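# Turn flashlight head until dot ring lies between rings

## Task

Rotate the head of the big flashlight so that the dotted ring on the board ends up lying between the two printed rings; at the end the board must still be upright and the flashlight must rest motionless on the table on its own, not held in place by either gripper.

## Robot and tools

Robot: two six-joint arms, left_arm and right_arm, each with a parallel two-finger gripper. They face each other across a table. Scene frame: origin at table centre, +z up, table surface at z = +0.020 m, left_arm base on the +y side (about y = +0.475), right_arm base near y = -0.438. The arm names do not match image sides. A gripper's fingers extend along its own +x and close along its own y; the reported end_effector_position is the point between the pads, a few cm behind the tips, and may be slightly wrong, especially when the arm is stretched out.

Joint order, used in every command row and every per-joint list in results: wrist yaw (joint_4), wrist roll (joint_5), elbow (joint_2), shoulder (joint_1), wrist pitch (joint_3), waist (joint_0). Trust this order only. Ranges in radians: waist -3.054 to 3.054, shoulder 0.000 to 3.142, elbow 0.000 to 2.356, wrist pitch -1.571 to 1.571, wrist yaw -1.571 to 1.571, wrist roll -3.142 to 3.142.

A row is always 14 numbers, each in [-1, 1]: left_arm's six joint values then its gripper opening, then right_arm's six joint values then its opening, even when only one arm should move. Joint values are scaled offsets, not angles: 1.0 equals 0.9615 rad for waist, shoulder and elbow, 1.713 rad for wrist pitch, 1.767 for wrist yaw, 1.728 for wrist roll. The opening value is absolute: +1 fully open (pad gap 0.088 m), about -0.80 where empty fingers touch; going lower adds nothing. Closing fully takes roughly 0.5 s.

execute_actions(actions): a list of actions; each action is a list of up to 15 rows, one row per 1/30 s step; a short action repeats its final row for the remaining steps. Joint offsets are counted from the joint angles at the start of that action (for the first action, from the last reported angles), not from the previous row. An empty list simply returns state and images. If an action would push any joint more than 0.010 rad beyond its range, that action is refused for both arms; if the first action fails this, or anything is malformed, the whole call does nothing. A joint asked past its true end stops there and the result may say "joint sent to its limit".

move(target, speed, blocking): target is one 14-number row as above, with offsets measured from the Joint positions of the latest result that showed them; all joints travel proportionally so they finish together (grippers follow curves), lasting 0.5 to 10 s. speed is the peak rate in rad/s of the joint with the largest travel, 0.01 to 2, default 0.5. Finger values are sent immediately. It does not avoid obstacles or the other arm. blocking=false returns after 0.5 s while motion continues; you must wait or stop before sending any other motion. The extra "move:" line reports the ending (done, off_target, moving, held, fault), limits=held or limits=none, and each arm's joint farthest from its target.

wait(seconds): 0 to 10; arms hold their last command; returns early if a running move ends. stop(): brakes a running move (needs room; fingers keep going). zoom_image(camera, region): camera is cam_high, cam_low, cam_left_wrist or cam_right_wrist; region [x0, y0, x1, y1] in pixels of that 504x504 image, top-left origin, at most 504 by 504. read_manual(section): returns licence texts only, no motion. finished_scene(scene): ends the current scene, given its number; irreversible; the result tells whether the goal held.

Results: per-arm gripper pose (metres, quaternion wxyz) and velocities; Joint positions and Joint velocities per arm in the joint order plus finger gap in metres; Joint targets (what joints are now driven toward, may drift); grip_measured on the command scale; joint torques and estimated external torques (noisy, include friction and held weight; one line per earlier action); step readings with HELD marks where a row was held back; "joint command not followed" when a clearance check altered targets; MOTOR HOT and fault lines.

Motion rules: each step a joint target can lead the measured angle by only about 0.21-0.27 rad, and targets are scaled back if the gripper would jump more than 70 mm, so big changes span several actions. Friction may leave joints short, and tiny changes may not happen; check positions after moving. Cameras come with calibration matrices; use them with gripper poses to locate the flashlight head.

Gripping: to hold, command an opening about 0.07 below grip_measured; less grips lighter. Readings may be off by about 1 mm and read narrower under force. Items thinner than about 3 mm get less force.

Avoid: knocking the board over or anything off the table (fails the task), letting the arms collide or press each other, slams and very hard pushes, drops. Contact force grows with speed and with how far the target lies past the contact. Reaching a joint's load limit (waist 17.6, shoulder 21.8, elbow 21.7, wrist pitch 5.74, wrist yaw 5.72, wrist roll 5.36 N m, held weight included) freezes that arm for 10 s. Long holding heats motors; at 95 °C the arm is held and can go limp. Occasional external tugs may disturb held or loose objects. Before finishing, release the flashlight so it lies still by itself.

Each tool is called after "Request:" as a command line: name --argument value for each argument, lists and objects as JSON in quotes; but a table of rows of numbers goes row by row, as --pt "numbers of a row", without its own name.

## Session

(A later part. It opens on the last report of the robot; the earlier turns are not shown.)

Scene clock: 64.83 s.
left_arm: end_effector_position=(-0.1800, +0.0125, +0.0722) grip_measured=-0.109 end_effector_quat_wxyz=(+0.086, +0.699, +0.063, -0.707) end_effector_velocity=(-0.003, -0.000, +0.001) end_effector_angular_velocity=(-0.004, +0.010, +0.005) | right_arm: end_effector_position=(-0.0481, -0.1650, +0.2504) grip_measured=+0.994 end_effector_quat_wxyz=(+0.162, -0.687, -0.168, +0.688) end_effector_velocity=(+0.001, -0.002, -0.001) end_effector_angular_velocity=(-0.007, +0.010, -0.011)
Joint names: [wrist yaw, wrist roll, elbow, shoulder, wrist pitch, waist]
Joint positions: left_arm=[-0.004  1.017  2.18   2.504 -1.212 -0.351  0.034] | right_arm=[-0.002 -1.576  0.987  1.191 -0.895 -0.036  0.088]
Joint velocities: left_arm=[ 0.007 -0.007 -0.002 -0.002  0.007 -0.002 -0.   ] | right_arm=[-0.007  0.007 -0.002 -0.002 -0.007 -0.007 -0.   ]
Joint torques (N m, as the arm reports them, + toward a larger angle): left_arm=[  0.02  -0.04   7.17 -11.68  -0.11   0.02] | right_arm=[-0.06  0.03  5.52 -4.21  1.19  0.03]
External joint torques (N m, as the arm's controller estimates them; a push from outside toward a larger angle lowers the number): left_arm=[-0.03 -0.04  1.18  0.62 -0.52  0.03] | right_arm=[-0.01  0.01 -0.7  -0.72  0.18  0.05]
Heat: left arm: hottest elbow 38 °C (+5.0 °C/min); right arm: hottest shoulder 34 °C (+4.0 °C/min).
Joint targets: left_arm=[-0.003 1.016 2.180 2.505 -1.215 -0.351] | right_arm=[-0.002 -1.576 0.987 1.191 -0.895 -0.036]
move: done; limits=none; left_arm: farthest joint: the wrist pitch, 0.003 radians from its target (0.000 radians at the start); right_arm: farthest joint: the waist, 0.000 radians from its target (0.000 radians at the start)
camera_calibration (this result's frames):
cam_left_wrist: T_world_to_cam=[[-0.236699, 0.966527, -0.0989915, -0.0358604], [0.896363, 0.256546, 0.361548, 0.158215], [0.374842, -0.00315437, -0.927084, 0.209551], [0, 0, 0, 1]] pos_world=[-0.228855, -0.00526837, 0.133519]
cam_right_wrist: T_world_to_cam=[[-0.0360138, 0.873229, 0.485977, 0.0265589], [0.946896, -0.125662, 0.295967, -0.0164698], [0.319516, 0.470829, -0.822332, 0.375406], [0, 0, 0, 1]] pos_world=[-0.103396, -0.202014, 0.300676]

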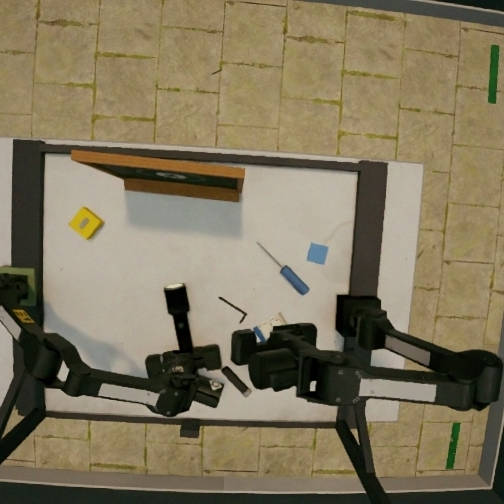

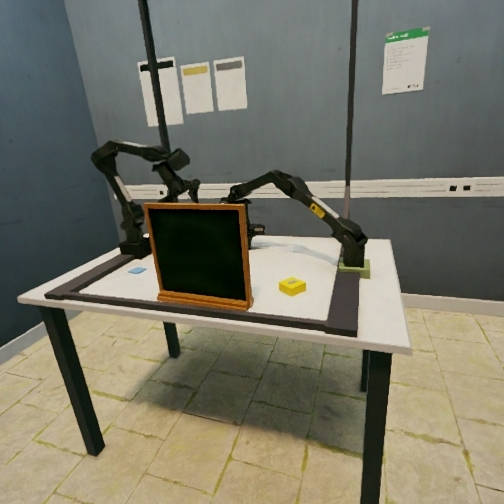

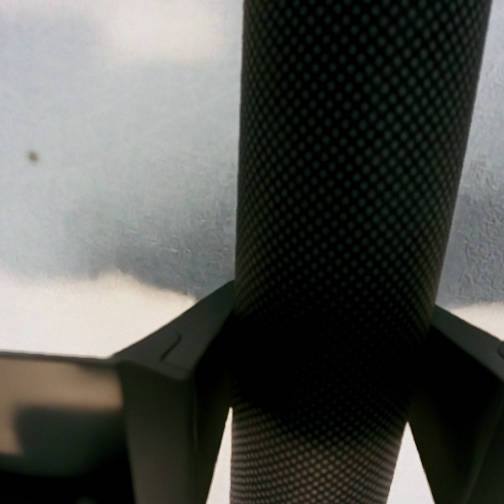

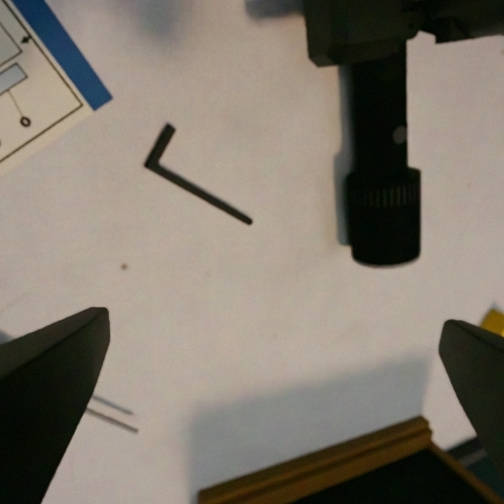

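Request:
move --target '[0,0,0,0,0,0,0.1,0,0,0,0,0,0,1]'

Request:
move --target '[0,0,-0.07,0.01,0.03,0,0.1,0,0,0,0,0,0,1]' --speed 0.2

Request:
move --target '[0,0,0,0,0,0,-0.3,0,0,0,0,0,0,1]'

Scene clock: 70.13 s.
left_arm: end_effector_position=(-0.1803, +0.0131, +0.0721) grip_measured=+0.096 end_effector_quat_wxyz=(+0.085, +0.699, +0.064, -0.707) end_effector_velocity=(+0.004, +0.005, -0.002) end_effector_angular_velocity=(+0.018, -0.029, +0.006) | right_arm: end_effector_position=(-0.0481, -0.1650, +0.2504) grip_measured=+0.994 end_effector_quat_wxyz=(+0.162, -0.687, -0.168, +0.688) end_effector_velocity=(+0.004, -0.003, -0.004) end_effector_angular_velocity=(-0.017, -0.023, -0.006)
Joint names: [wrist yaw, wrist roll, elbow, shoulder, wrist pitch, waist]
Joint positions: left_arm=[-0.003  1.017  2.18   2.504 -1.214 -0.352  0.044] | right_arm=[-0.002 -1.576  0.987  1.191 -0.895 -0.036  0.088]
Joint velocities: left_arm=[-0.022 -0.007 -0.002  0.002 -0.022 -0.002  0.   ] | right_arm=[ 0.022 -0.007 -0.007  0.002 -0.007 -0.002 -0.   ]
Joint torques (N m, as the arm reports them, + toward a larger angle): left_arm=[  0.03  -0.05   7.23 -11.71   0.2    0.01] | right_arm=[-0.06  0.03  5.53 -4.21  1.19  0.02]
External joint torques (N m, as the arm's controller estimates them; a push from outside toward a larger angle lowers the number): left_arm=[-0.01 -0.05  1.33  0.55 -0.15 -0.02] | right_arm=[-0.02  0.   -0.69 -0.72  0.18  0.04]
Heat: left arm: hottest shoulder 40 °C (+6.1 °C/min); right arm: hottest shoulder 34 °C (+3.0 °C/min).
Joint targets: left_arm=[-0.004 1.017 2.180 2.504 -1.212 -0.351] | right_arm=[-0.002 -1.576 0.987 1.191 -0.895 -0.036]
move: done; limits=none; left_arm: farthest joint: the wrist pitch, 0.002 radians from its target (0.000 radians at the start); right_arm: farthest joint: the waist, 0.000 radians from its target (0.000 radians at the start)
camera_calibration (this result's frames):
cam_left_wrist: T_world_to_cam=[[-0.235932, 0.966949, -0.0966716, -0.0365789], [0.896547, 0.254966, 0.36221, 0.158327], [0.374886, -0.00121376, -0.92707, 0.209629], [0, 0, 0, 1]] pos_world=[-0.229165, -0.00474378, 0.133457]
cam_right_wrist: T_world_to_cam=[[-0.0360138, 0.873229, 0.485977, 0.0265589], [0.946896, -0.125662, 0.295967, -0.0164698], [0.319516, 0.470829, -0.822332, 0.375406], [0, 0, 0, 1]] pos_world=[-0.103396, -0.202014, 0.300676]

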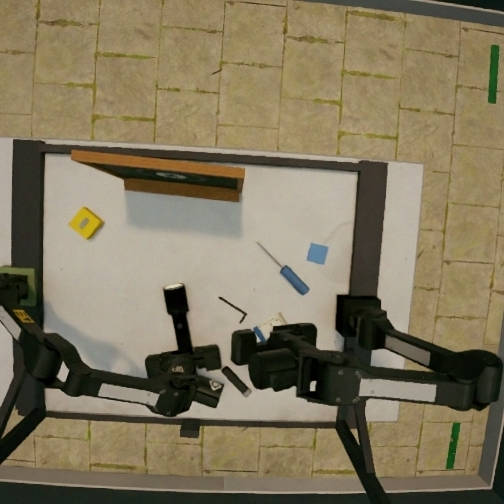

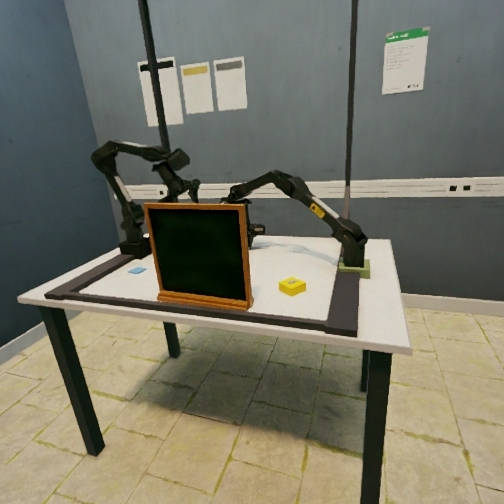

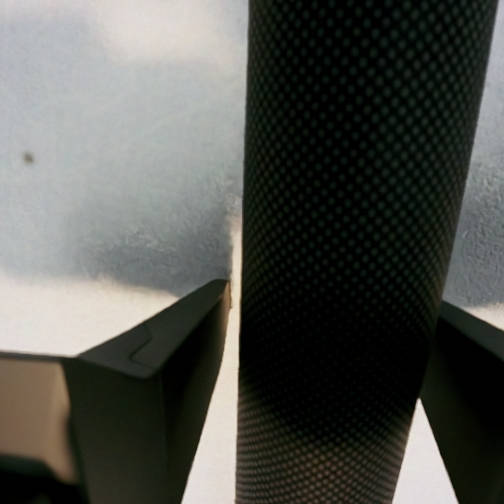

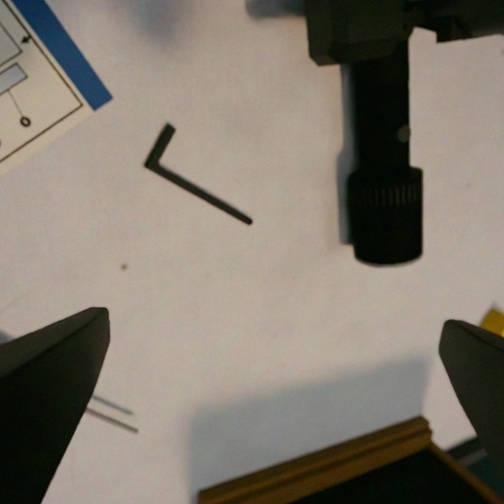

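Scene clock: 71.03 s.
left_arm: end_effector_position=(-0.1803, +0.0136, +0.0688) grip_measured=+0.098 end_effector_quat_wxyz=(+0.089, +0.697, +0.060, -0.709) end_effector_velocity=(+0.000, +0.002, +0.003) end_effector_angular_velocity=(-0.000, -0.007, +0.005) | right_arm: end_effector_position=(-0.0481, -0.1650, +0.2504) grip_measured=+0.994 end_effector_quat_wxyz=(+0.162, -0.687, -0.168, +0.688) end_effector_velocity=(-0.000, -0.005, -0.002) end_effector_angular_velocity=(-0.022, +0.003, +0.007)
Joint names: [wrist yaw, wrist roll, elbow, shoulder, wrist pitch, waist]
Joint positions: left_arm=[-0.003  1.017  2.138  2.489 -1.176 -0.352  0.044] | right_arm=[-0.002 -1.576  0.987  1.191 -0.895 -0.036  0.088]
Joint velocities: left_arm=[-0.007 -0.007 -0.002 -0.007 -0.007 -0.002 -0.001] | right_arm=[-0.007 -0.007 -0.002 -0.002 -0.022 -0.002 -0.   ]
Joint torques (N m, as the arm reports them, + toward a larger angle): left_arm=[ 0.05 -0.04  3.88 -8.84  1.06  0.04] | right_arm=[-0.06  0.04  5.53 -4.21  1.19  0.02]
External joint torques (N m, as the arm's controller estimates them; a push from outside toward a larger angle lowers the number): left_arm=[ 0.01 -0.04 -2.09  3.41  0.65 -0.04] | right_arm=[-0.01  0.01 -0.68 -0.7   0.18  0.02]
Heat: left arm: hottest shoulder 40 °C (+6.1 °C/min); right arm: hottest shoulder 34 °C (+3.0 °C/min).
Joint targets: left_arm=[-0.003 1.017 2.112 2.514 -1.163 -0.352] | right_arm=[-0.002 -1.576 0.987 1.191 -0.895 -0.036]
move: off_target (left_arm); limits=none; left_arm: farthest joint: the elbow, 0.026 radians from its target (0.067 radians at the start); right_arm: farthest joint: the waist, 0.000 radians from its target (0.000 radians at the start)
camera_calibration (this result's frames):
cam_left_wrist: T_world_to_cam=[[-0.235967, 0.965908, -0.106496, -0.0366804], [0.898073, 0.258622, 0.355781, 0.160125], [0.371194, -0.0116886, -0.928482, 0.20609], [0, 0, 0, 1]] pos_world=[-0.228959, -0.00357325, 0.130475]
cam_right_wrist: T_world_to_cam=[[-0.0360138, 0.873229, 0.485977, 0.0265589], [0.946896, -0.125662, 0.295967, -0.0164698], [0.319516, 0.470829, -0.822332, 0.375406], [0, 0, 0, 1]] pos_world=[-0.103396, -0.202014, 0.300676]

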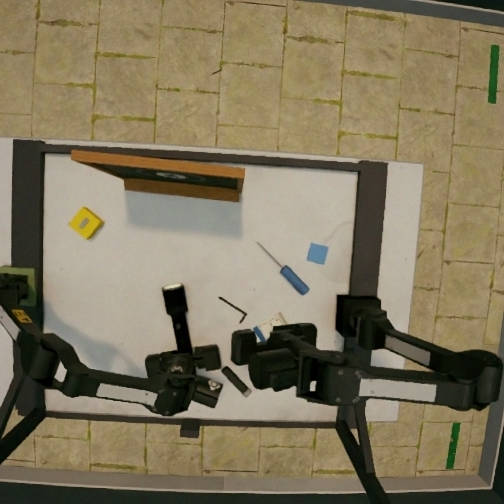

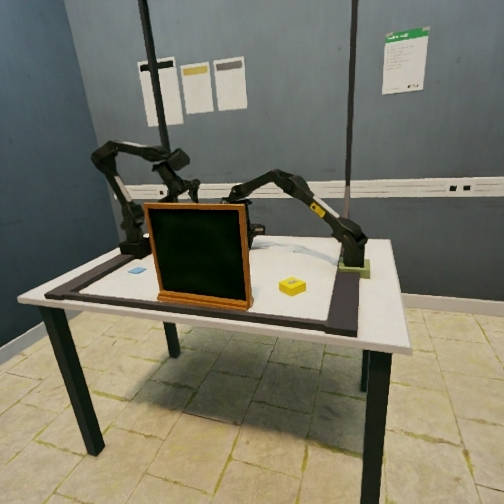

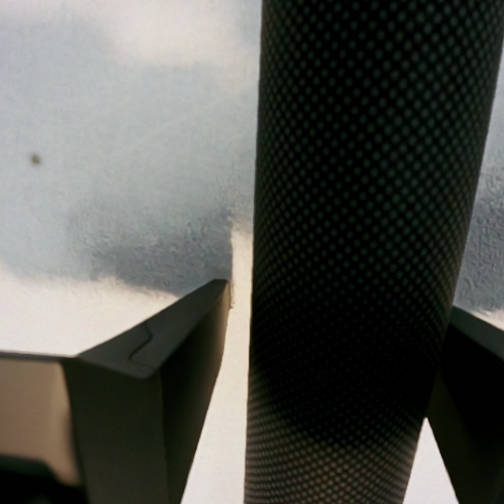

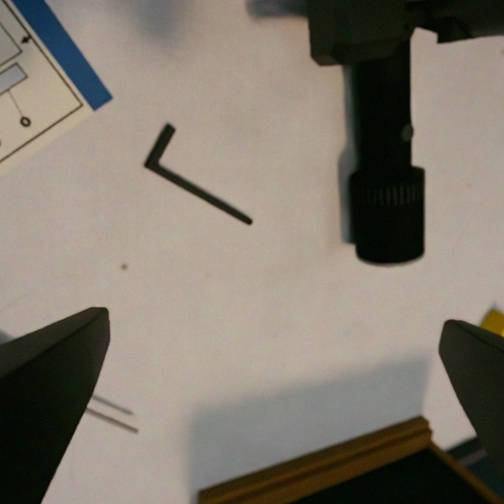

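Scene clock: 71.53 s.
left_arm: end_effector_position=(-0.1811, +0.0142, +0.0712) grip_measured=-0.111 end_effector_quat_wxyz=(+0.088, +0.696, +0.059, -0.710) end_effector_velocity=(+0.002, +0.005, +0.003) end_effector_angular_velocity=(+0.014, -0.012, +0.005) | right_arm: end_effector_position=(-0.0481, -0.1650, +0.2504) grip_measured=+0.994 end_effector_quat_wxyz=(+0.162, -0.687, -0.168, +0.688) end_effector_velocity=(+0.001, -0.002, -0.001) end_effector_angular_velocity=(-0.007, -0.003, +0.016)
Joint names: [wrist yaw, wrist roll, elbow, shoulder, wrist pitch, waist]
Joint positions: left_arm=[-0.001  1.017  2.138  2.484 -1.179 -0.353  0.034] | right_arm=[-0.002 -1.576  0.987  1.191 -0.895 -0.036  0.088]
Joint velocities: left_arm=[-0.007 -0.007 -0.002 -0.007 -0.022 -0.002 -0.   ] | right_arm=[-0.007 -0.022 -0.002 -0.002 -0.007 -0.007 -0.   ]
Joint torques (N m, as the arm reports them, + toward a larger angle): left_arm=[ -0.05   0.03   7.25 -11.19   0.34   0.11] | right_arm=[-0.06  0.04  5.55 -4.21  1.19  0.02]
External joint torques (N m, as the arm's controller estimates them; a push from outside toward a larger angle lowers the number): left_arm=[-0.1   0.03  1.27  1.08 -0.05  0.18] | right_arm=[-0.01  0.01 -0.68 -0.7   0.17  0.02]
Heat: left arm: hottest shoulder 40 °C (+6.0 °C/min); right arm: hottest shoulder 34 °C (+3.0 °C/min).
Joint targets: left_arm=[-0.003 1.017 2.138 2.489 -1.176 -0.352] | right_arm=[-0.002 -1.576 0.987 1.191 -0.895 -0.036]
move: done; limits=none; left_arm: farthest joint: the shoulder, 0.005 radians from its target (0.000 radians at the start); right_arm: farthest joint: the waist, 0.000 radians from its target (0.000 radians at the start)
camera_calibration (this result's frames):
cam_left_wrist: T_world_to_cam=[[-0.235082, 0.96611, -0.106619, -0.0370246], [0.899517, 0.257804, 0.352714, 0.160304], [0.368247, -0.0129889, -0.929637, 0.208261], [0, 0, 0, 1]] pos_world=[-0.229591, -0.00285195, 0.133119]
cam_right_wrist: T_world_to_cam=[[-0.0360138, 0.873229, 0.485977, 0.0265589], [0.946896, -0.125662, 0.295967, -0.0164698], [0.319516, 0.470829, -0.822332, 0.375406], [0, 0, 0, 1]] pos_world=[-0.103396, -0.202014, 0.300676]

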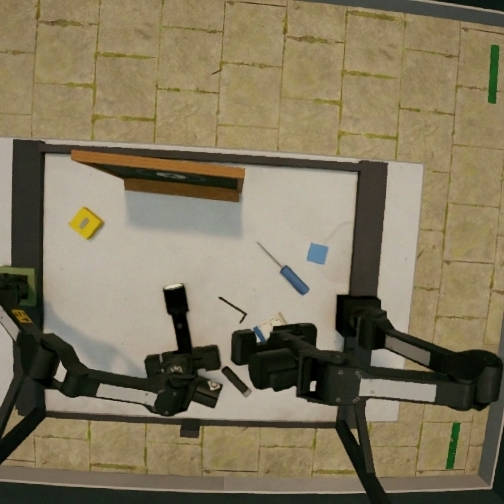

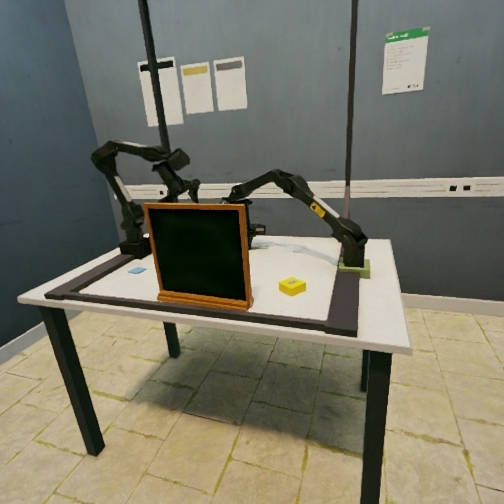

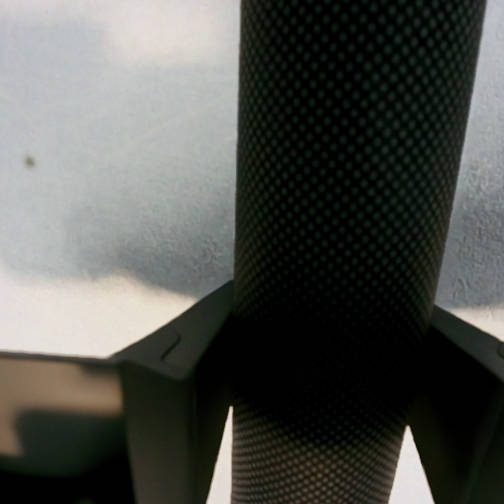

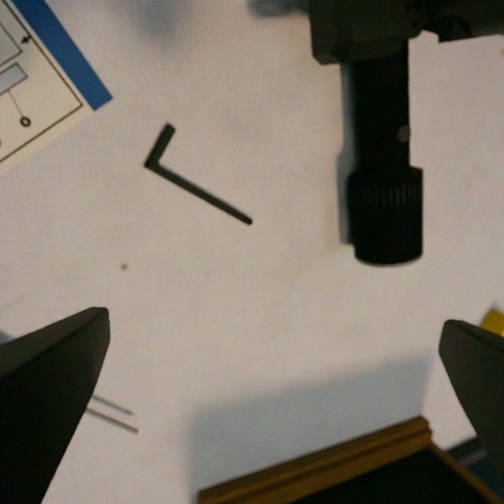

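Request:
move --target '[0,0.12,0.165,0.01,-0.105,0,-0.45,0,0,0,0,0,0,1]' --speed 0.3

Scene clock: 75.17 s.
left_arm: end_effector_position=(-0.1780, +0.0229, +0.0960) grip_measured=-0.111 end_effector_quat_wxyz=(-0.003, +0.709, +0.007, -0.705) end_effector_velocity=(+0.002, +0.006, +0.001) end_effector_angular_velocity=(+0.032, -0.004, -0.005) | right_arm: end_effector_position=(-0.0481, -0.1650, +0.2504) grip_measured=+0.994 end_effector_quat_wxyz=(+0.162, -0.687, -0.168, +0.688) end_effector_velocity=(+0.001, +0.001, +0.000) end_effector_angular_velocity=(+0.007, +0.010, -0.011)
Joint names: [wrist yaw, wrist roll, elbow, shoulder, wrist pitch, waist]
Joint positions: left_arm=[-0.001  1.221  2.268  2.501 -1.354 -0.353  0.034] | right_arm=[-0.002 -1.576  0.987  1.191 -0.895 -0.036  0.088]
Joint velocities: left_arm=[ 0.007  0.007  0.007  0.002 -0.037  0.002 -0.   ] | right_arm=[-0.007  0.007 -0.002 -0.002  0.007 -0.007  0.   ]
Joint torques (N m, as the arm reports them, + toward a larger angle): left_arm=[  0.05   0.11  10.69 -12.62  -0.37  -0.05] | right_arm=[-0.06  0.03  5.53 -4.21  1.19  0.03]
External joint torques (N m, as the arm's controller estimates them; a push from outside toward a larger angle lowers the number): left_arm=[ 0.    0.11  4.88 -0.5  -0.63 -0.12] | right_arm=[-0.01  0.   -0.75 -0.68  0.15  0.04]
Heat: left arm: hottest shoulder 42 °C (+8.1 °C/min); right arm: hottest shoulder 34 °C (+2.0 °C/min).
Joint targets: left_arm=[-0.001 1.225 2.297 2.494 -1.359 -0.354] | right_arm=[-0.002 -1.576 0.987 1.191 -0.895 -0.036]
move: off_target (left_arm); limits=none; left_arm: farthest joint: the elbow, 0.028 radians from its target (0.158 radians at the start); right_arm: farthest joint: the waist, 0.000 radians from its target (0.000 radians at the start)
camera_calibration (this result's frames):
cam_left_wrist: T_world_to_cam=[[-0.0323655, 0.998004, -0.0542283, -0.011733], [0.922376, 0.050721, 0.382948, 0.152418], [0.384934, -0.0376246, -0.922177, 0.233095], [0, 0, 0, 1]] pos_world=[-0.230692, 0.0127489, 0.15595]
cam_right_wrist: T_world_to_cam=[[-0.0360138, 0.873229, 0.485977, 0.0265589], [0.946896, -0.125662, 0.295967, -0.0164698], [0.319516, 0.470829, -0.822332, 0.375406], [0, 0, 0, 1]] pos_world=[-0.103396, -0.202014, 0.300676]

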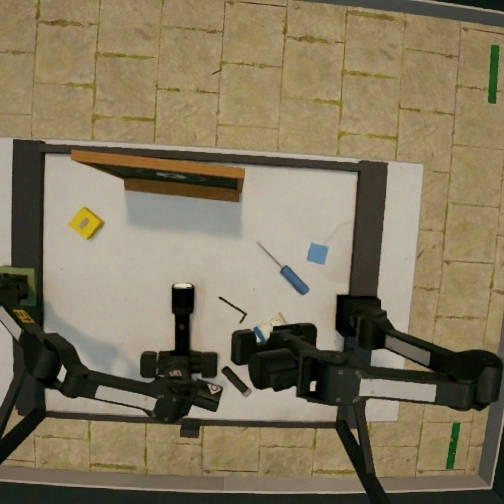

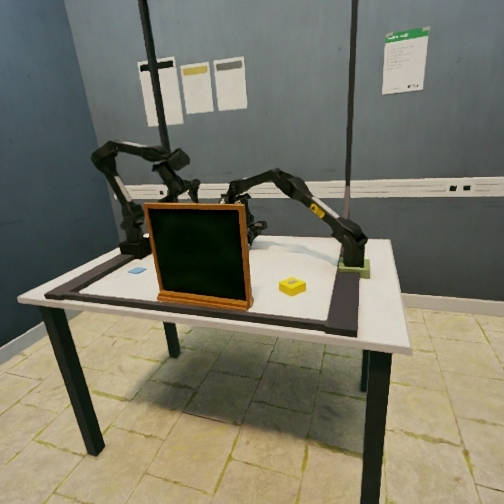

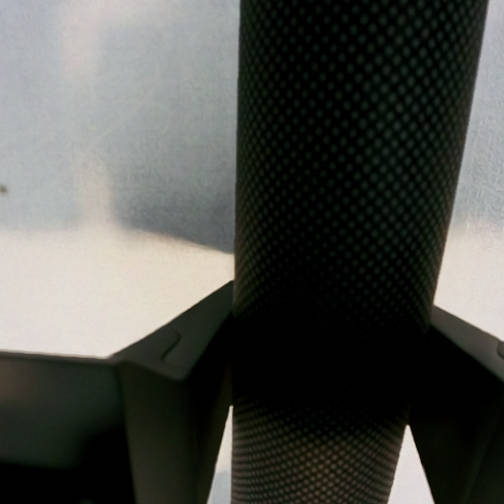

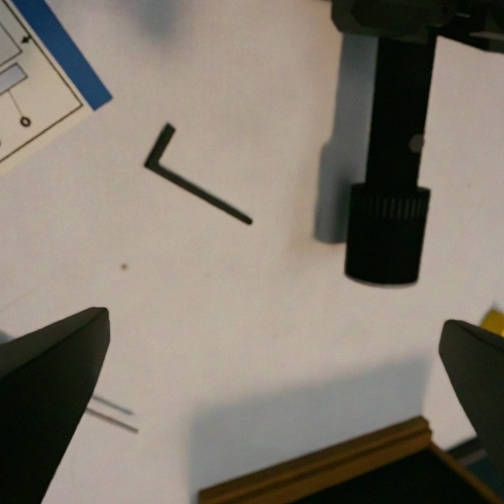

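Request:
move --target '[0,0,0,0,0,0,-0.45,0,0.91,0.6,0.5,-0.14,0,1]' --speed 1.5

Request:
move --target '[0,0,0,0,0,0,-0.45,0,0.91,0.57,0.665,-0.137,0,1]' --speed 1.2

Scene clock: 85.97 s.
left_arm: end_effector_position=(-0.1779, +0.0233, +0.0927) grip_measured=-0.111 end_effector_quat_wxyz=(-0.006, +0.710, +0.009, -0.704) end_effector_velocity=(+0.001, +0.003, -0.001) end_effector_angular_velocity=(+0.009, -0.011, +0.005) | right_arm: end_effector_position=(-0.0484, -0.0748, +0.2795) grip_measured=+0.994 end_effector_quat_wxyz=(+0.572, -0.415, +0.409, +0.578) end_effector_velocity=(-0.000, -0.001, +0.001) end_effector_angular_velocity=(-0.002, +0.005, +0.007)
Joint names: [wrist yaw, wrist roll, elbow, shoulder, wrist pitch, waist]
Joint positions: left_arm=[-0.001  1.222  2.268  2.508 -1.354 -0.353  0.034] | right_arm=[-0.002 -0.009  1.548  1.658 -1.133 -0.036  0.088]
Joint velocities: left_arm=[-0.007 -0.007 -0.007 -0.002 -0.007 -0.002 -0.   ] | right_arm=[-0.007 -0.007  0.002 -0.002 -0.007 -0.002  0.   ]
Joint torques (N m, as the arm reports them, + toward a larger angle): left_arm=[  0.05  -0.01   7.13 -12.53  -0.03  -0.03] | right_arm=[-0.03  0.16  6.92 -6.19  0.84  0.02]
External joint torques (N m, as the arm's controller estimates them; a push from outside toward a larger angle lowers the number): left_arm=[-0.01 -0.02  1.29 -0.29 -0.28  0.07] | right_arm=[-0.02  0.16  0.9   0.49 -0.01 -0.01]
Heat: left arm: hottest shoulder 47 °C (+11.0 °C/min); right arm: hottest elbow 34 °C (+1.0 °C/min).
Joint targets: left_arm=[-0.001 1.221 2.268 2.501 -1.354 -0.353] | right_arm=[-0.002 -0.003 1.564 1.671 -1.135 -0.036]
move: off_target (right_arm); limits=none; left_arm: farthest joint: the shoulder, 0.007 radians from its target (0.000 radians at the start); right_arm: farthest joint: the elbow, 0.016 radians from its target (0.577 radians at the start)
camera_calibration (this result's frames):
cam_left_wrist: T_world_to_cam=[[-0.0318607, 0.998363, -0.0474938, -0.0128605], [0.921457, 0.0477469, 0.385534, 0.153205], [0.387171, -0.0314802, -0.921471, 0.230166], [0, 0, 0, 1]] pos_world=[-0.230695, 0.01277, 0.152415]
cam_right_wrist: T_world_to_cam=[[0.998644, 0.0276621, 0.0440928, 0.0440017], [0.0276052, -0.999617, 0.00189764, -0.0411468], [0.0441285, -0.000677875, -0.999026, 0.357779], [0, 0, 0, 1]] pos_world=[-0.0585945, -0.0421056, 0.355568]

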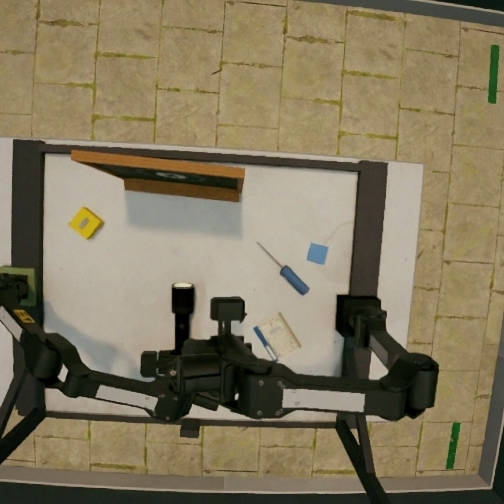

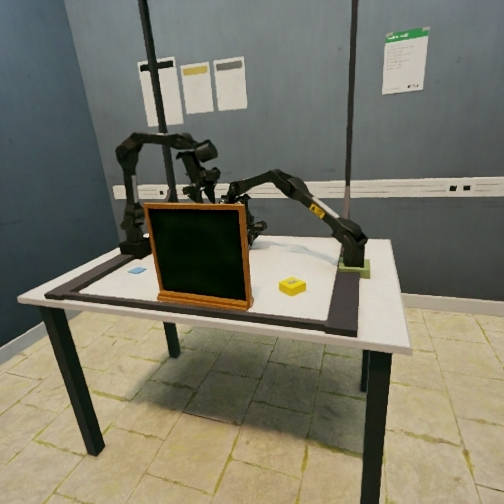

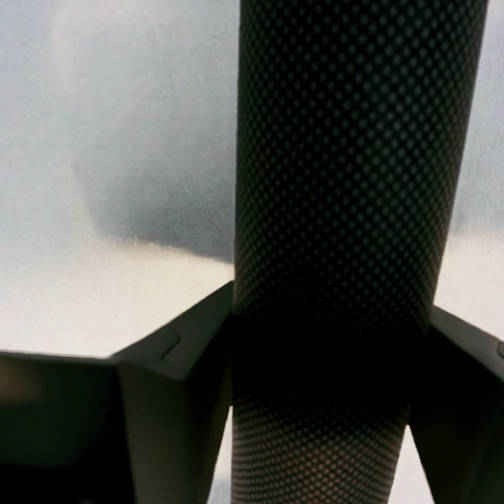

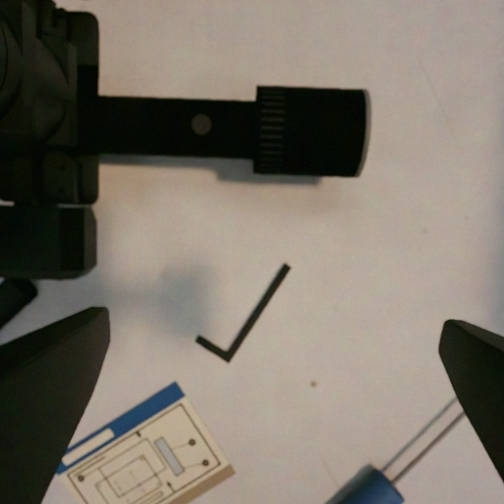

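Scene clock: 88.13 s.
left_arm: end_effector_position=(-0.1781, +0.0238, +0.0894) grip_measured=-0.111 end_effector_quat_wxyz=(-0.008, +0.711, +0.011, -0.703) end_effector_velocity=(+0.001, +0.002, -0.002) end_effector_angular_velocity=(+0.009, -0.011, +0.005) | right_arm: end_effector_position=(-0.0482, +0.0074, +0.1830) grip_measured=+0.995 end_effector_quat_wxyz=(+0.707, -0.003, +0.707, +0.008) end_effector_velocity=(-0.000, -0.005, -0.002) end_effector_angular_velocity=(-0.027, +0.007, +0.005)
Joint names: [wrist yaw, wrist roll, elbow, shoulder, wrist pitch, waist]
Joint positions: left_arm=[-0.     1.222  2.268  2.515 -1.353 -0.354  0.034] | right_arm=[-0.001  1.558  2.082  2.28  -1.365 -0.037  0.088]
Joint velocities: left_arm=[-0.007 -0.007 -0.002  0.002 -0.007 -0.002 -0.   ] | right_arm=[-0.007 -0.007 -0.002  0.002 -0.022 -0.002 -0.   ]
Joint torques (N m, as the arm reports them, + toward a larger angle): left_arm=[  0.01   0.     7.09 -12.57  -0.07   0.13] | right_arm=[ 0.01  0.14  6.27 -9.76  0.17  0.09]
External joint torques (N m, as the arm's controller estimates them; a push from outside toward a larger angle lowers the number): left_arm=[-0.04  0.    1.26 -0.38 -0.34  0.05] | right_arm=[-0.05  0.14  0.77  0.51 -0.11  0.17]
Heat: left arm: hottest shoulder 48 °C (+12.2 °C/min); right arm: hottest elbow 34 °C (+0.0 °C/min).
Joint targets: left_arm=[-0.001 1.222 2.268 2.508 -1.354 -0.353] | right_arm=[-0.002 1.564 2.096 2.298 -1.368 -0.037]
move: off_target (right_arm); limits=none; left_arm: farthest joint: the shoulder, 0.007 radians from its target (0.000 radians at the start); right_arm: farthest joint: the shoulder, 0.017 radians from its target (0.639 radians at the start)
camera_calibration (this result's frames):
cam_left_wrist: T_world_to_cam=[[-0.0310219, 0.998679, -0.0409738, -0.0139642], [0.920734, 0.044505, 0.387645, 0.154477], [0.388956, -0.0257005, -0.920898, 0.227342], [0, 0, 0, 1]] pos_world=[-0.231092, 0.0129135, 0.148904]
cam_right_wrist: T_world_to_cam=[[0.0439093, -0.998639, 0.0281282, 0.0102896], [-0.945344, -0.0324271, 0.324458, -0.0718613], [-0.323105, -0.0408376, -0.945482, 0.234245], [0, 0, 0, 1]] pos_world=[0.00730023, 0.0175113, 0.244501]

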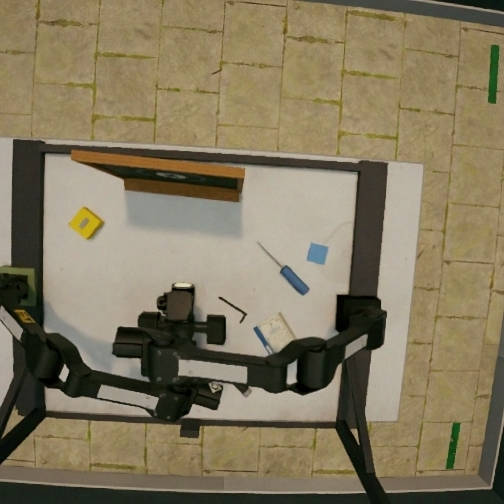

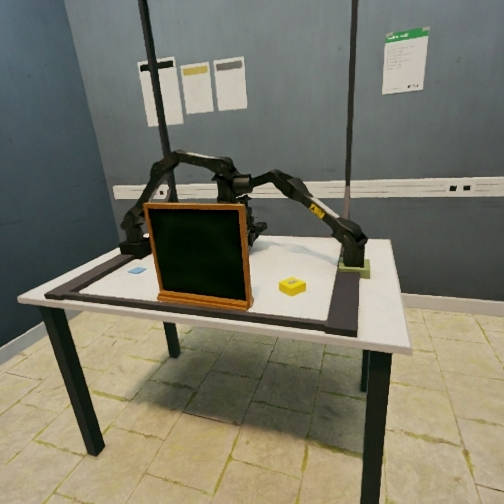

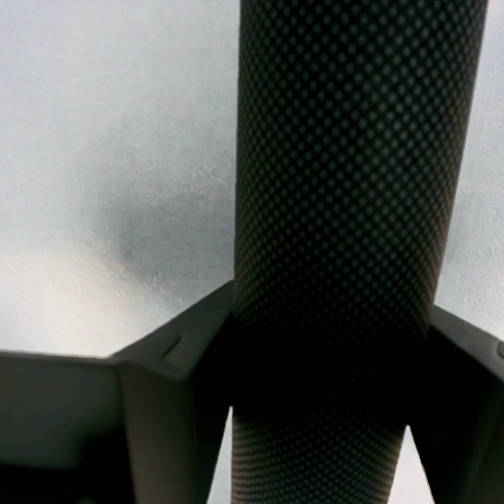

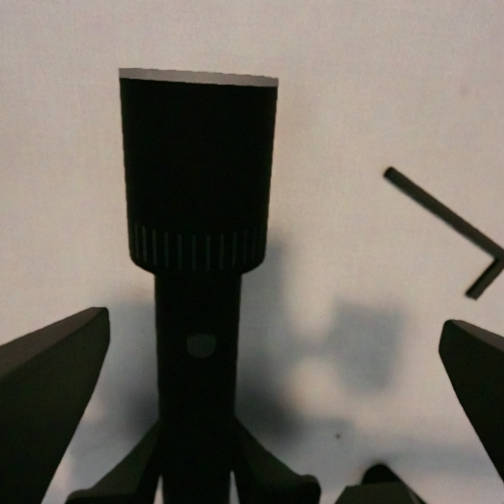

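Request:
move --target '[0,0,0.03,-0.03,0,0,-0.45,0,0,0.115,0.215,0.054,-0.03,1]' --speed 0.5

Scene clock: 94.80 s.
left_arm: end_effector_position=(-0.1781, +0.0238, +0.0887) grip_measured=-0.111 end_effector_quat_wxyz=(-0.009, +0.711, +0.012, -0.703) end_effector_velocity=(+0.003, +0.001, -0.002) end_effector_angular_velocity=(+0.009, -0.011, +0.010) | right_arm: end_effector_position=(-0.0353, +0.0413, +0.1240) grip_measured=+0.995 end_effector_quat_wxyz=(+0.707, +0.006, +0.707, -0.002) end_effector_velocity=(-0.002, -0.003, -0.001) end_effector_angular_velocity=(-0.012, +0.022, +0.005)
Joint names: [wrist yaw, wrist roll, elbow, shoulder, wrist pitch, waist]
Joint positions: left_arm=[-0.     1.222  2.269  2.517 -1.353 -0.354  0.034] | right_arm=[-0.001  1.558  2.179  2.469 -1.275 -0.064  0.088]
Joint velocities: left_arm=[-0.007 -0.007 -0.002  0.002 -0.007  0.002 -0.   ] | right_arm=[-0.022 -0.007 -0.007 -0.002 -0.007 -0.002  0.   ]
Joint torques (N m, as the arm reports them, + toward a larger angle): left_arm=[  0.04  -0.01  10.55 -15.14  -0.08  -0.1 ] | right_arm=[  0.03   0.     6.1  -10.6    0.55  -0.19]
External joint torques (N m, as the arm's controller estimates them; a push from outside toward a larger angle lowers the number): left_arm=[-0.01 -0.01  4.72 -2.91 -0.33 -0.2 ] | right_arm=[-0.03  0.    0.64  0.55  0.27 -0.1 ]
Heat: left arm: hottest shoulder 50 °C (+14.1 °C/min); right arm: hottest shoulder 35 °C (+1.0 °C/min). Fold the left arm in close to its base before you think long.
Joint targets: left_arm=[-0.000 1.222 2.297 2.486 -1.354 -0.354] | right_arm=[-0.001 1.557 2.192 2.487 -1.273 -0.066]
MOTOR HOT: a motor of the left arm reached 50 °C. Now the hottest motor of the left arm, the shoulder, reports 50 °C. The temperature limit of the motors' drives, at which the controller stops that arm, is 95 °C. To cool a motor, set the load down, stop pushing, or move to a pose that needs little force.
move: off_target (left_arm, right_arm); limits=none; left_arm: farthest joint: the shoulder, 0.031 radians from its target (0.029 radians at the start); right_arm: farthest joint: the shoulder, 0.018 radians from its target (0.206 radians at the start)
camera_calibration (this result's frames):
cam_left_wrist: T_world_to_cam=[[-0.0310063, 0.998722, -0.0399103, -0.0140449], [0.920584, 0.0440874, 0.388049, 0.154707], [0.389313, -0.0247088, -0.920774, 0.226741], [0, 0, 0, 1]] pos_world=[-0.23113, 0.0128088, 0.148183]
cam_right_wrist: T_world_to_cam=[[0.0168499, -0.999407, 0.0300332, 0.0440665], [-0.94586, -0.00619513, 0.324515, -0.0405204], [-0.324136, -0.0338752, -0.945404, 0.183652], [0, 0, 0, 1]] pos_world=[0.020459, 0.0500106, 0.185451]

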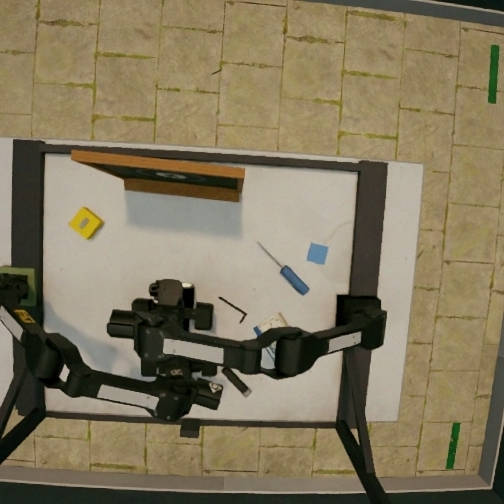

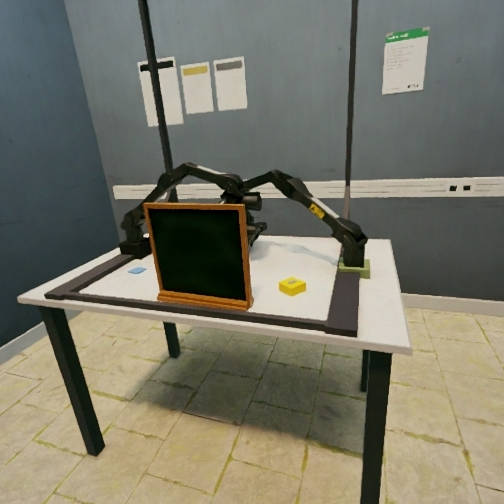

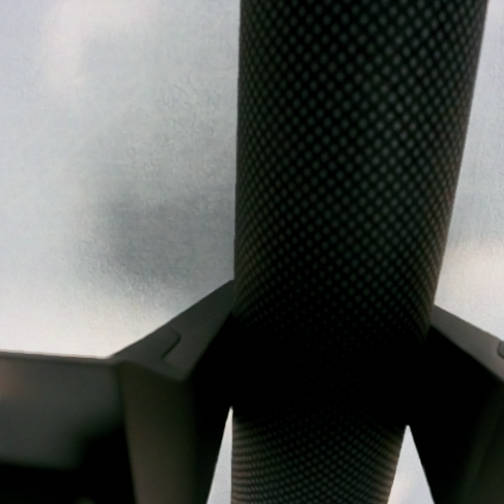

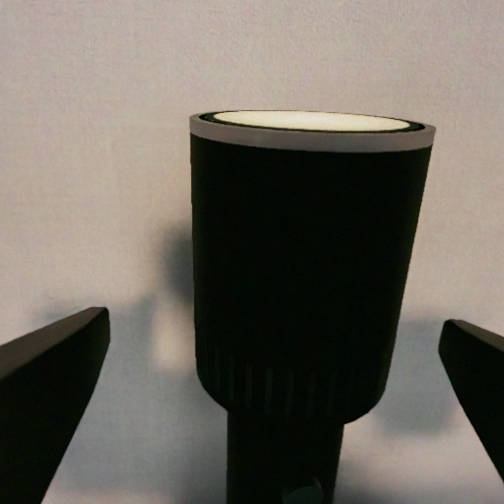

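Request:
move --target '[0,0,0,-0.02,0,0,-0.45,0,0,-0.155,0.02,0.083,0,1]' --speed 0.4

Request:
move --target '[0,0,0,-0.02,0,0,-0.45,0,0,0,0,0,0,0.1]'

Scene clock: 101.27 s.
left_arm: end_effector_position=(-0.1781, +0.0238, +0.0887) grip_measured=-0.111 end_effector_quat_wxyz=(-0.009, +0.711, +0.012, -0.703) end_effector_velocity=(-0.001, +0.003, +0.001) end_effector_angular_velocity=(+0.009, +0.005, -0.010) | right_arm: end_effector_position=(-0.0354, +0.0373, +0.0883) grip_measured=+0.995 end_effector_quat_wxyz=(+0.707, +0.006, +0.707, -0.002) end_effector_velocity=(-0.002, -0.000, -0.001) end_effector_angular_velocity=(+0.003, +0.022, +0.005)
Joint names: [wrist yaw, wrist roll, elbow, shoulder, wrist pitch, waist]
Joint positions: left_arm=[-0.     1.222  2.269  2.517 -1.353 -0.354  0.034] | right_arm=[-0.001  1.558  2.042  2.472 -1.136 -0.064  0.088]
Joint velocities: left_arm=[ 0.007  0.007 -0.002 -0.002 -0.007 -0.002  0.   ] | right_arm=[-0.022 -0.007 -0.007 -0.002  0.007 -0.002 -0.   ]
Joint torques (N m, as the arm reports them, + toward a larger angle): left_arm=[  0.02   0.02   6.87 -13.78  -0.07   0.12] | right_arm=[  0.03   0.01   3.67 -10.67   0.57   0.02]
External joint torques (N m, as the arm's controller estimates them; a push from outside toward a larger angle lowers the number): left_arm=[-0.03  0.02  1.04 -1.56 -0.32  0.12] | right_arm=[-0.02  0.01 -1.75  0.47  0.28  0.  ]
Heat: left arm: hottest shoulder 55 °C (+18.2 °C/min); right arm: hottest shoulder 36 °C (+1.0 °C/min). Fold the left arm in close to its base before you think long.
Joint targets: left_arm=[-0.000 1.222 2.269 2.498 -1.353 -0.354] | right_arm=[-0.001 1.558 2.030 2.488 -1.133 -0.064]
MOTOR HOT: still on. Now the hottest motor of the left arm, the shoulder, reports 55 °C; a drive's own limit is 95 °C.
move: off_target (left_arm, right_arm); limits=none; left_arm: farthest joint: the shoulder, 0.019 radians from its target (0.019 radians at the start); right_arm: farthest joint: the shoulder, 0.016 radians from its target (0.019 radians at the start)
camera_calibration (this result's frames):
cam_left_wrist: T_world_to_cam=[[-0.0310063, 0.998722, -0.0399103, -0.0140449], [0.920584, 0.0440874, 0.388049, 0.154707], [0.389313, -0.0247088, -0.920774, 0.226741], [0, 0, 0, 1]] pos_world=[-0.23113, 0.0128088, 0.148183]
cam_right_wrist: T_world_to_cam=[[0.0168508, -0.999372, 0.0311761, 0.0410525], [-0.945851, -0.00582384, 0.324548, -0.0290499], [-0.324163, -0.0349568, -0.945355, 0.149714], [0, 0, 0, 1]] pos_world=[0.0203631, 0.0460911, 0.149681]

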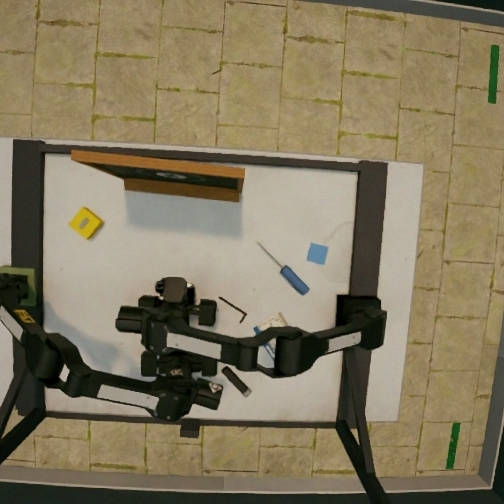

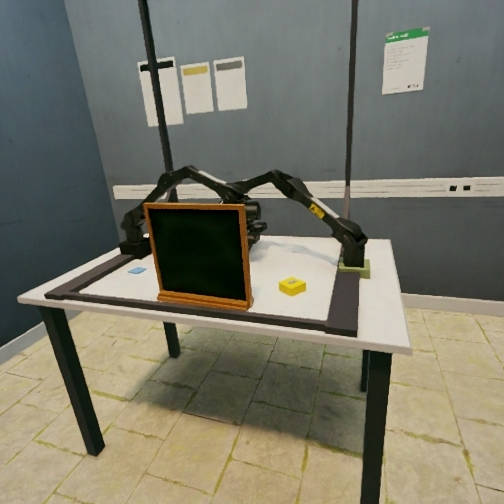

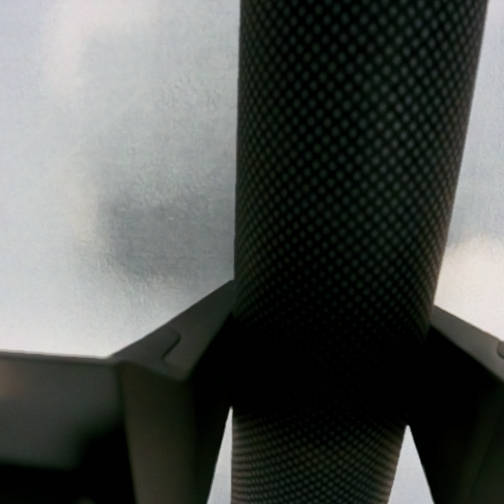

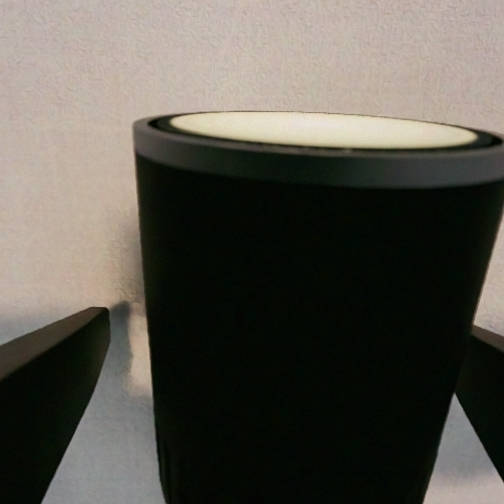

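Scene clock: 101.97 s.
left_arm: end_effector_position=(-0.1783, +0.0239, +0.0885) grip_measured=-0.111 end_effector_quat_wxyz=(-0.008, +0.710, +0.013, -0.704) end_effector_velocity=(+0.000, +0.001, +0.002) end_effector_angular_velocity=(-0.000, -0.008, +0.005) | right_arm: end_effector_position=(-0.0356, +0.0368, +0.0883) grip_measured=+0.290 end_effector_quat_wxyz=(+0.707, +0.005, +0.707, -0.003) end_effector_velocity=(+0.000, -0.005, +0.000) end_effector_angular_velocity=(-0.021, +0.022, +0.015)
Joint names: [wrist yaw, wrist roll, elbow, shoulder, wrist pitch, waist]
Joint positions: left_arm=[ 0.001  1.219  2.269  2.517 -1.353 -0.354  0.034] | right_arm=[-0.001  1.558  2.042  2.472 -1.138 -0.064  0.053]
Joint velocities: left_arm=[-0.007 -0.007  0.002 -0.002 -0.007 -0.002 -0.   ] | right_arm=[-0.022 -0.022 -0.002 -0.002 -0.022 -0.007  0.   ]
Joint torques (N m, as the arm reports them, + toward a larger angle): left_arm=[  0.02   0.1    7.09 -13.94  -0.03  -0.04] | right_arm=[  0.03   0.01   4.62 -12.75   0.56   0.  ]
External joint torques (N m, as the arm's controller estimates them; a push from outside toward a larger angle lowers the number): left_arm=[-0.03  0.1   1.21 -1.59 -0.28 -0.05] | right_arm=[-0.03  0.01 -0.8  -1.59  0.29  0.04]
Heat: left arm: hottest shoulder 55 °C (+18.0 °C/min); right arm: hottest shoulder 37 °C (+2.0 °C/min). Fold the left arm in close to its base before you think long.
Joint targets: left_arm=[-0.000 1.221 2.269 2.498 -1.353 -0.354] | right_arm=[-0.001 1.558 2.042 2.472 -1.136 -0.064]
MOTOR HOT: still on. Now the hottest motor of the left arm, the shoulder, reports 55 °C; a drive's own limit is 95 °C.
move: off_target (left_arm); limits=none; left_arm: farthest joint: the shoulder, 0.020 radians from its target (0.019 radians at the start); right_arm: farthest joint: the wrist pitch, 0.002 radians from its target (0.000 radians at the start)
camera_calibration (this result's frames):
cam_left_wrist: T_world_to_cam=[[-0.033361, 0.998676, -0.0391602, -0.0146235], [0.920821, 0.0459459, 0.38727, 0.15498], [0.388557, -0.0231398, -0.921134, 0.226501], [0, 0, 0, 1]] pos_world=[-0.231205, 0.0127246, 0.148046]
cam_right_wrist: T_world_to_cam=[[0.0172338, -0.999291, 0.0334618, 0.0403701], [-0.945831, -0.00544196, 0.324614, -0.0292544], [-0.324202, -0.0372435, -0.945255, 0.149706], [0, 0, 0, 1]] pos_world=[0.0201696, 0.0457579, 0.149656]

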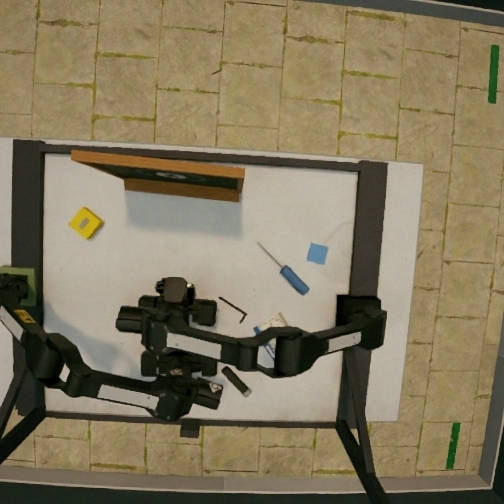

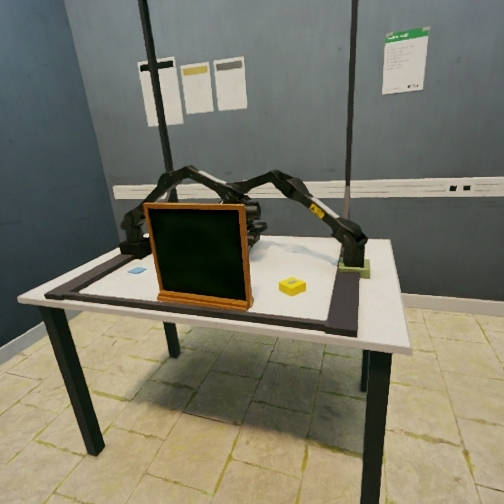

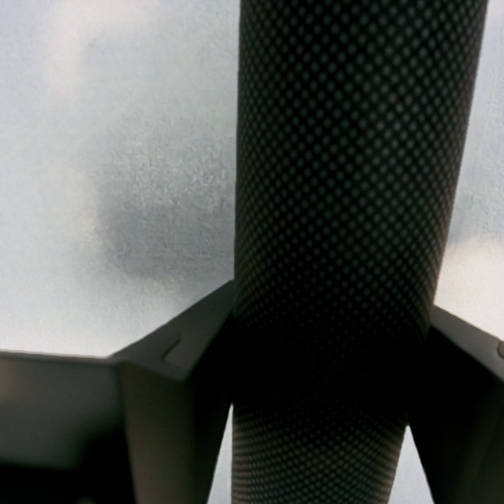

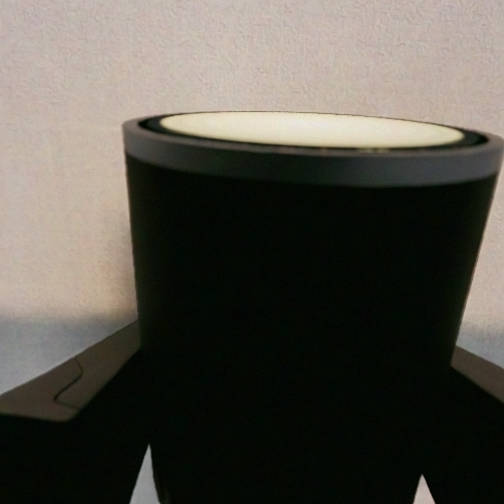

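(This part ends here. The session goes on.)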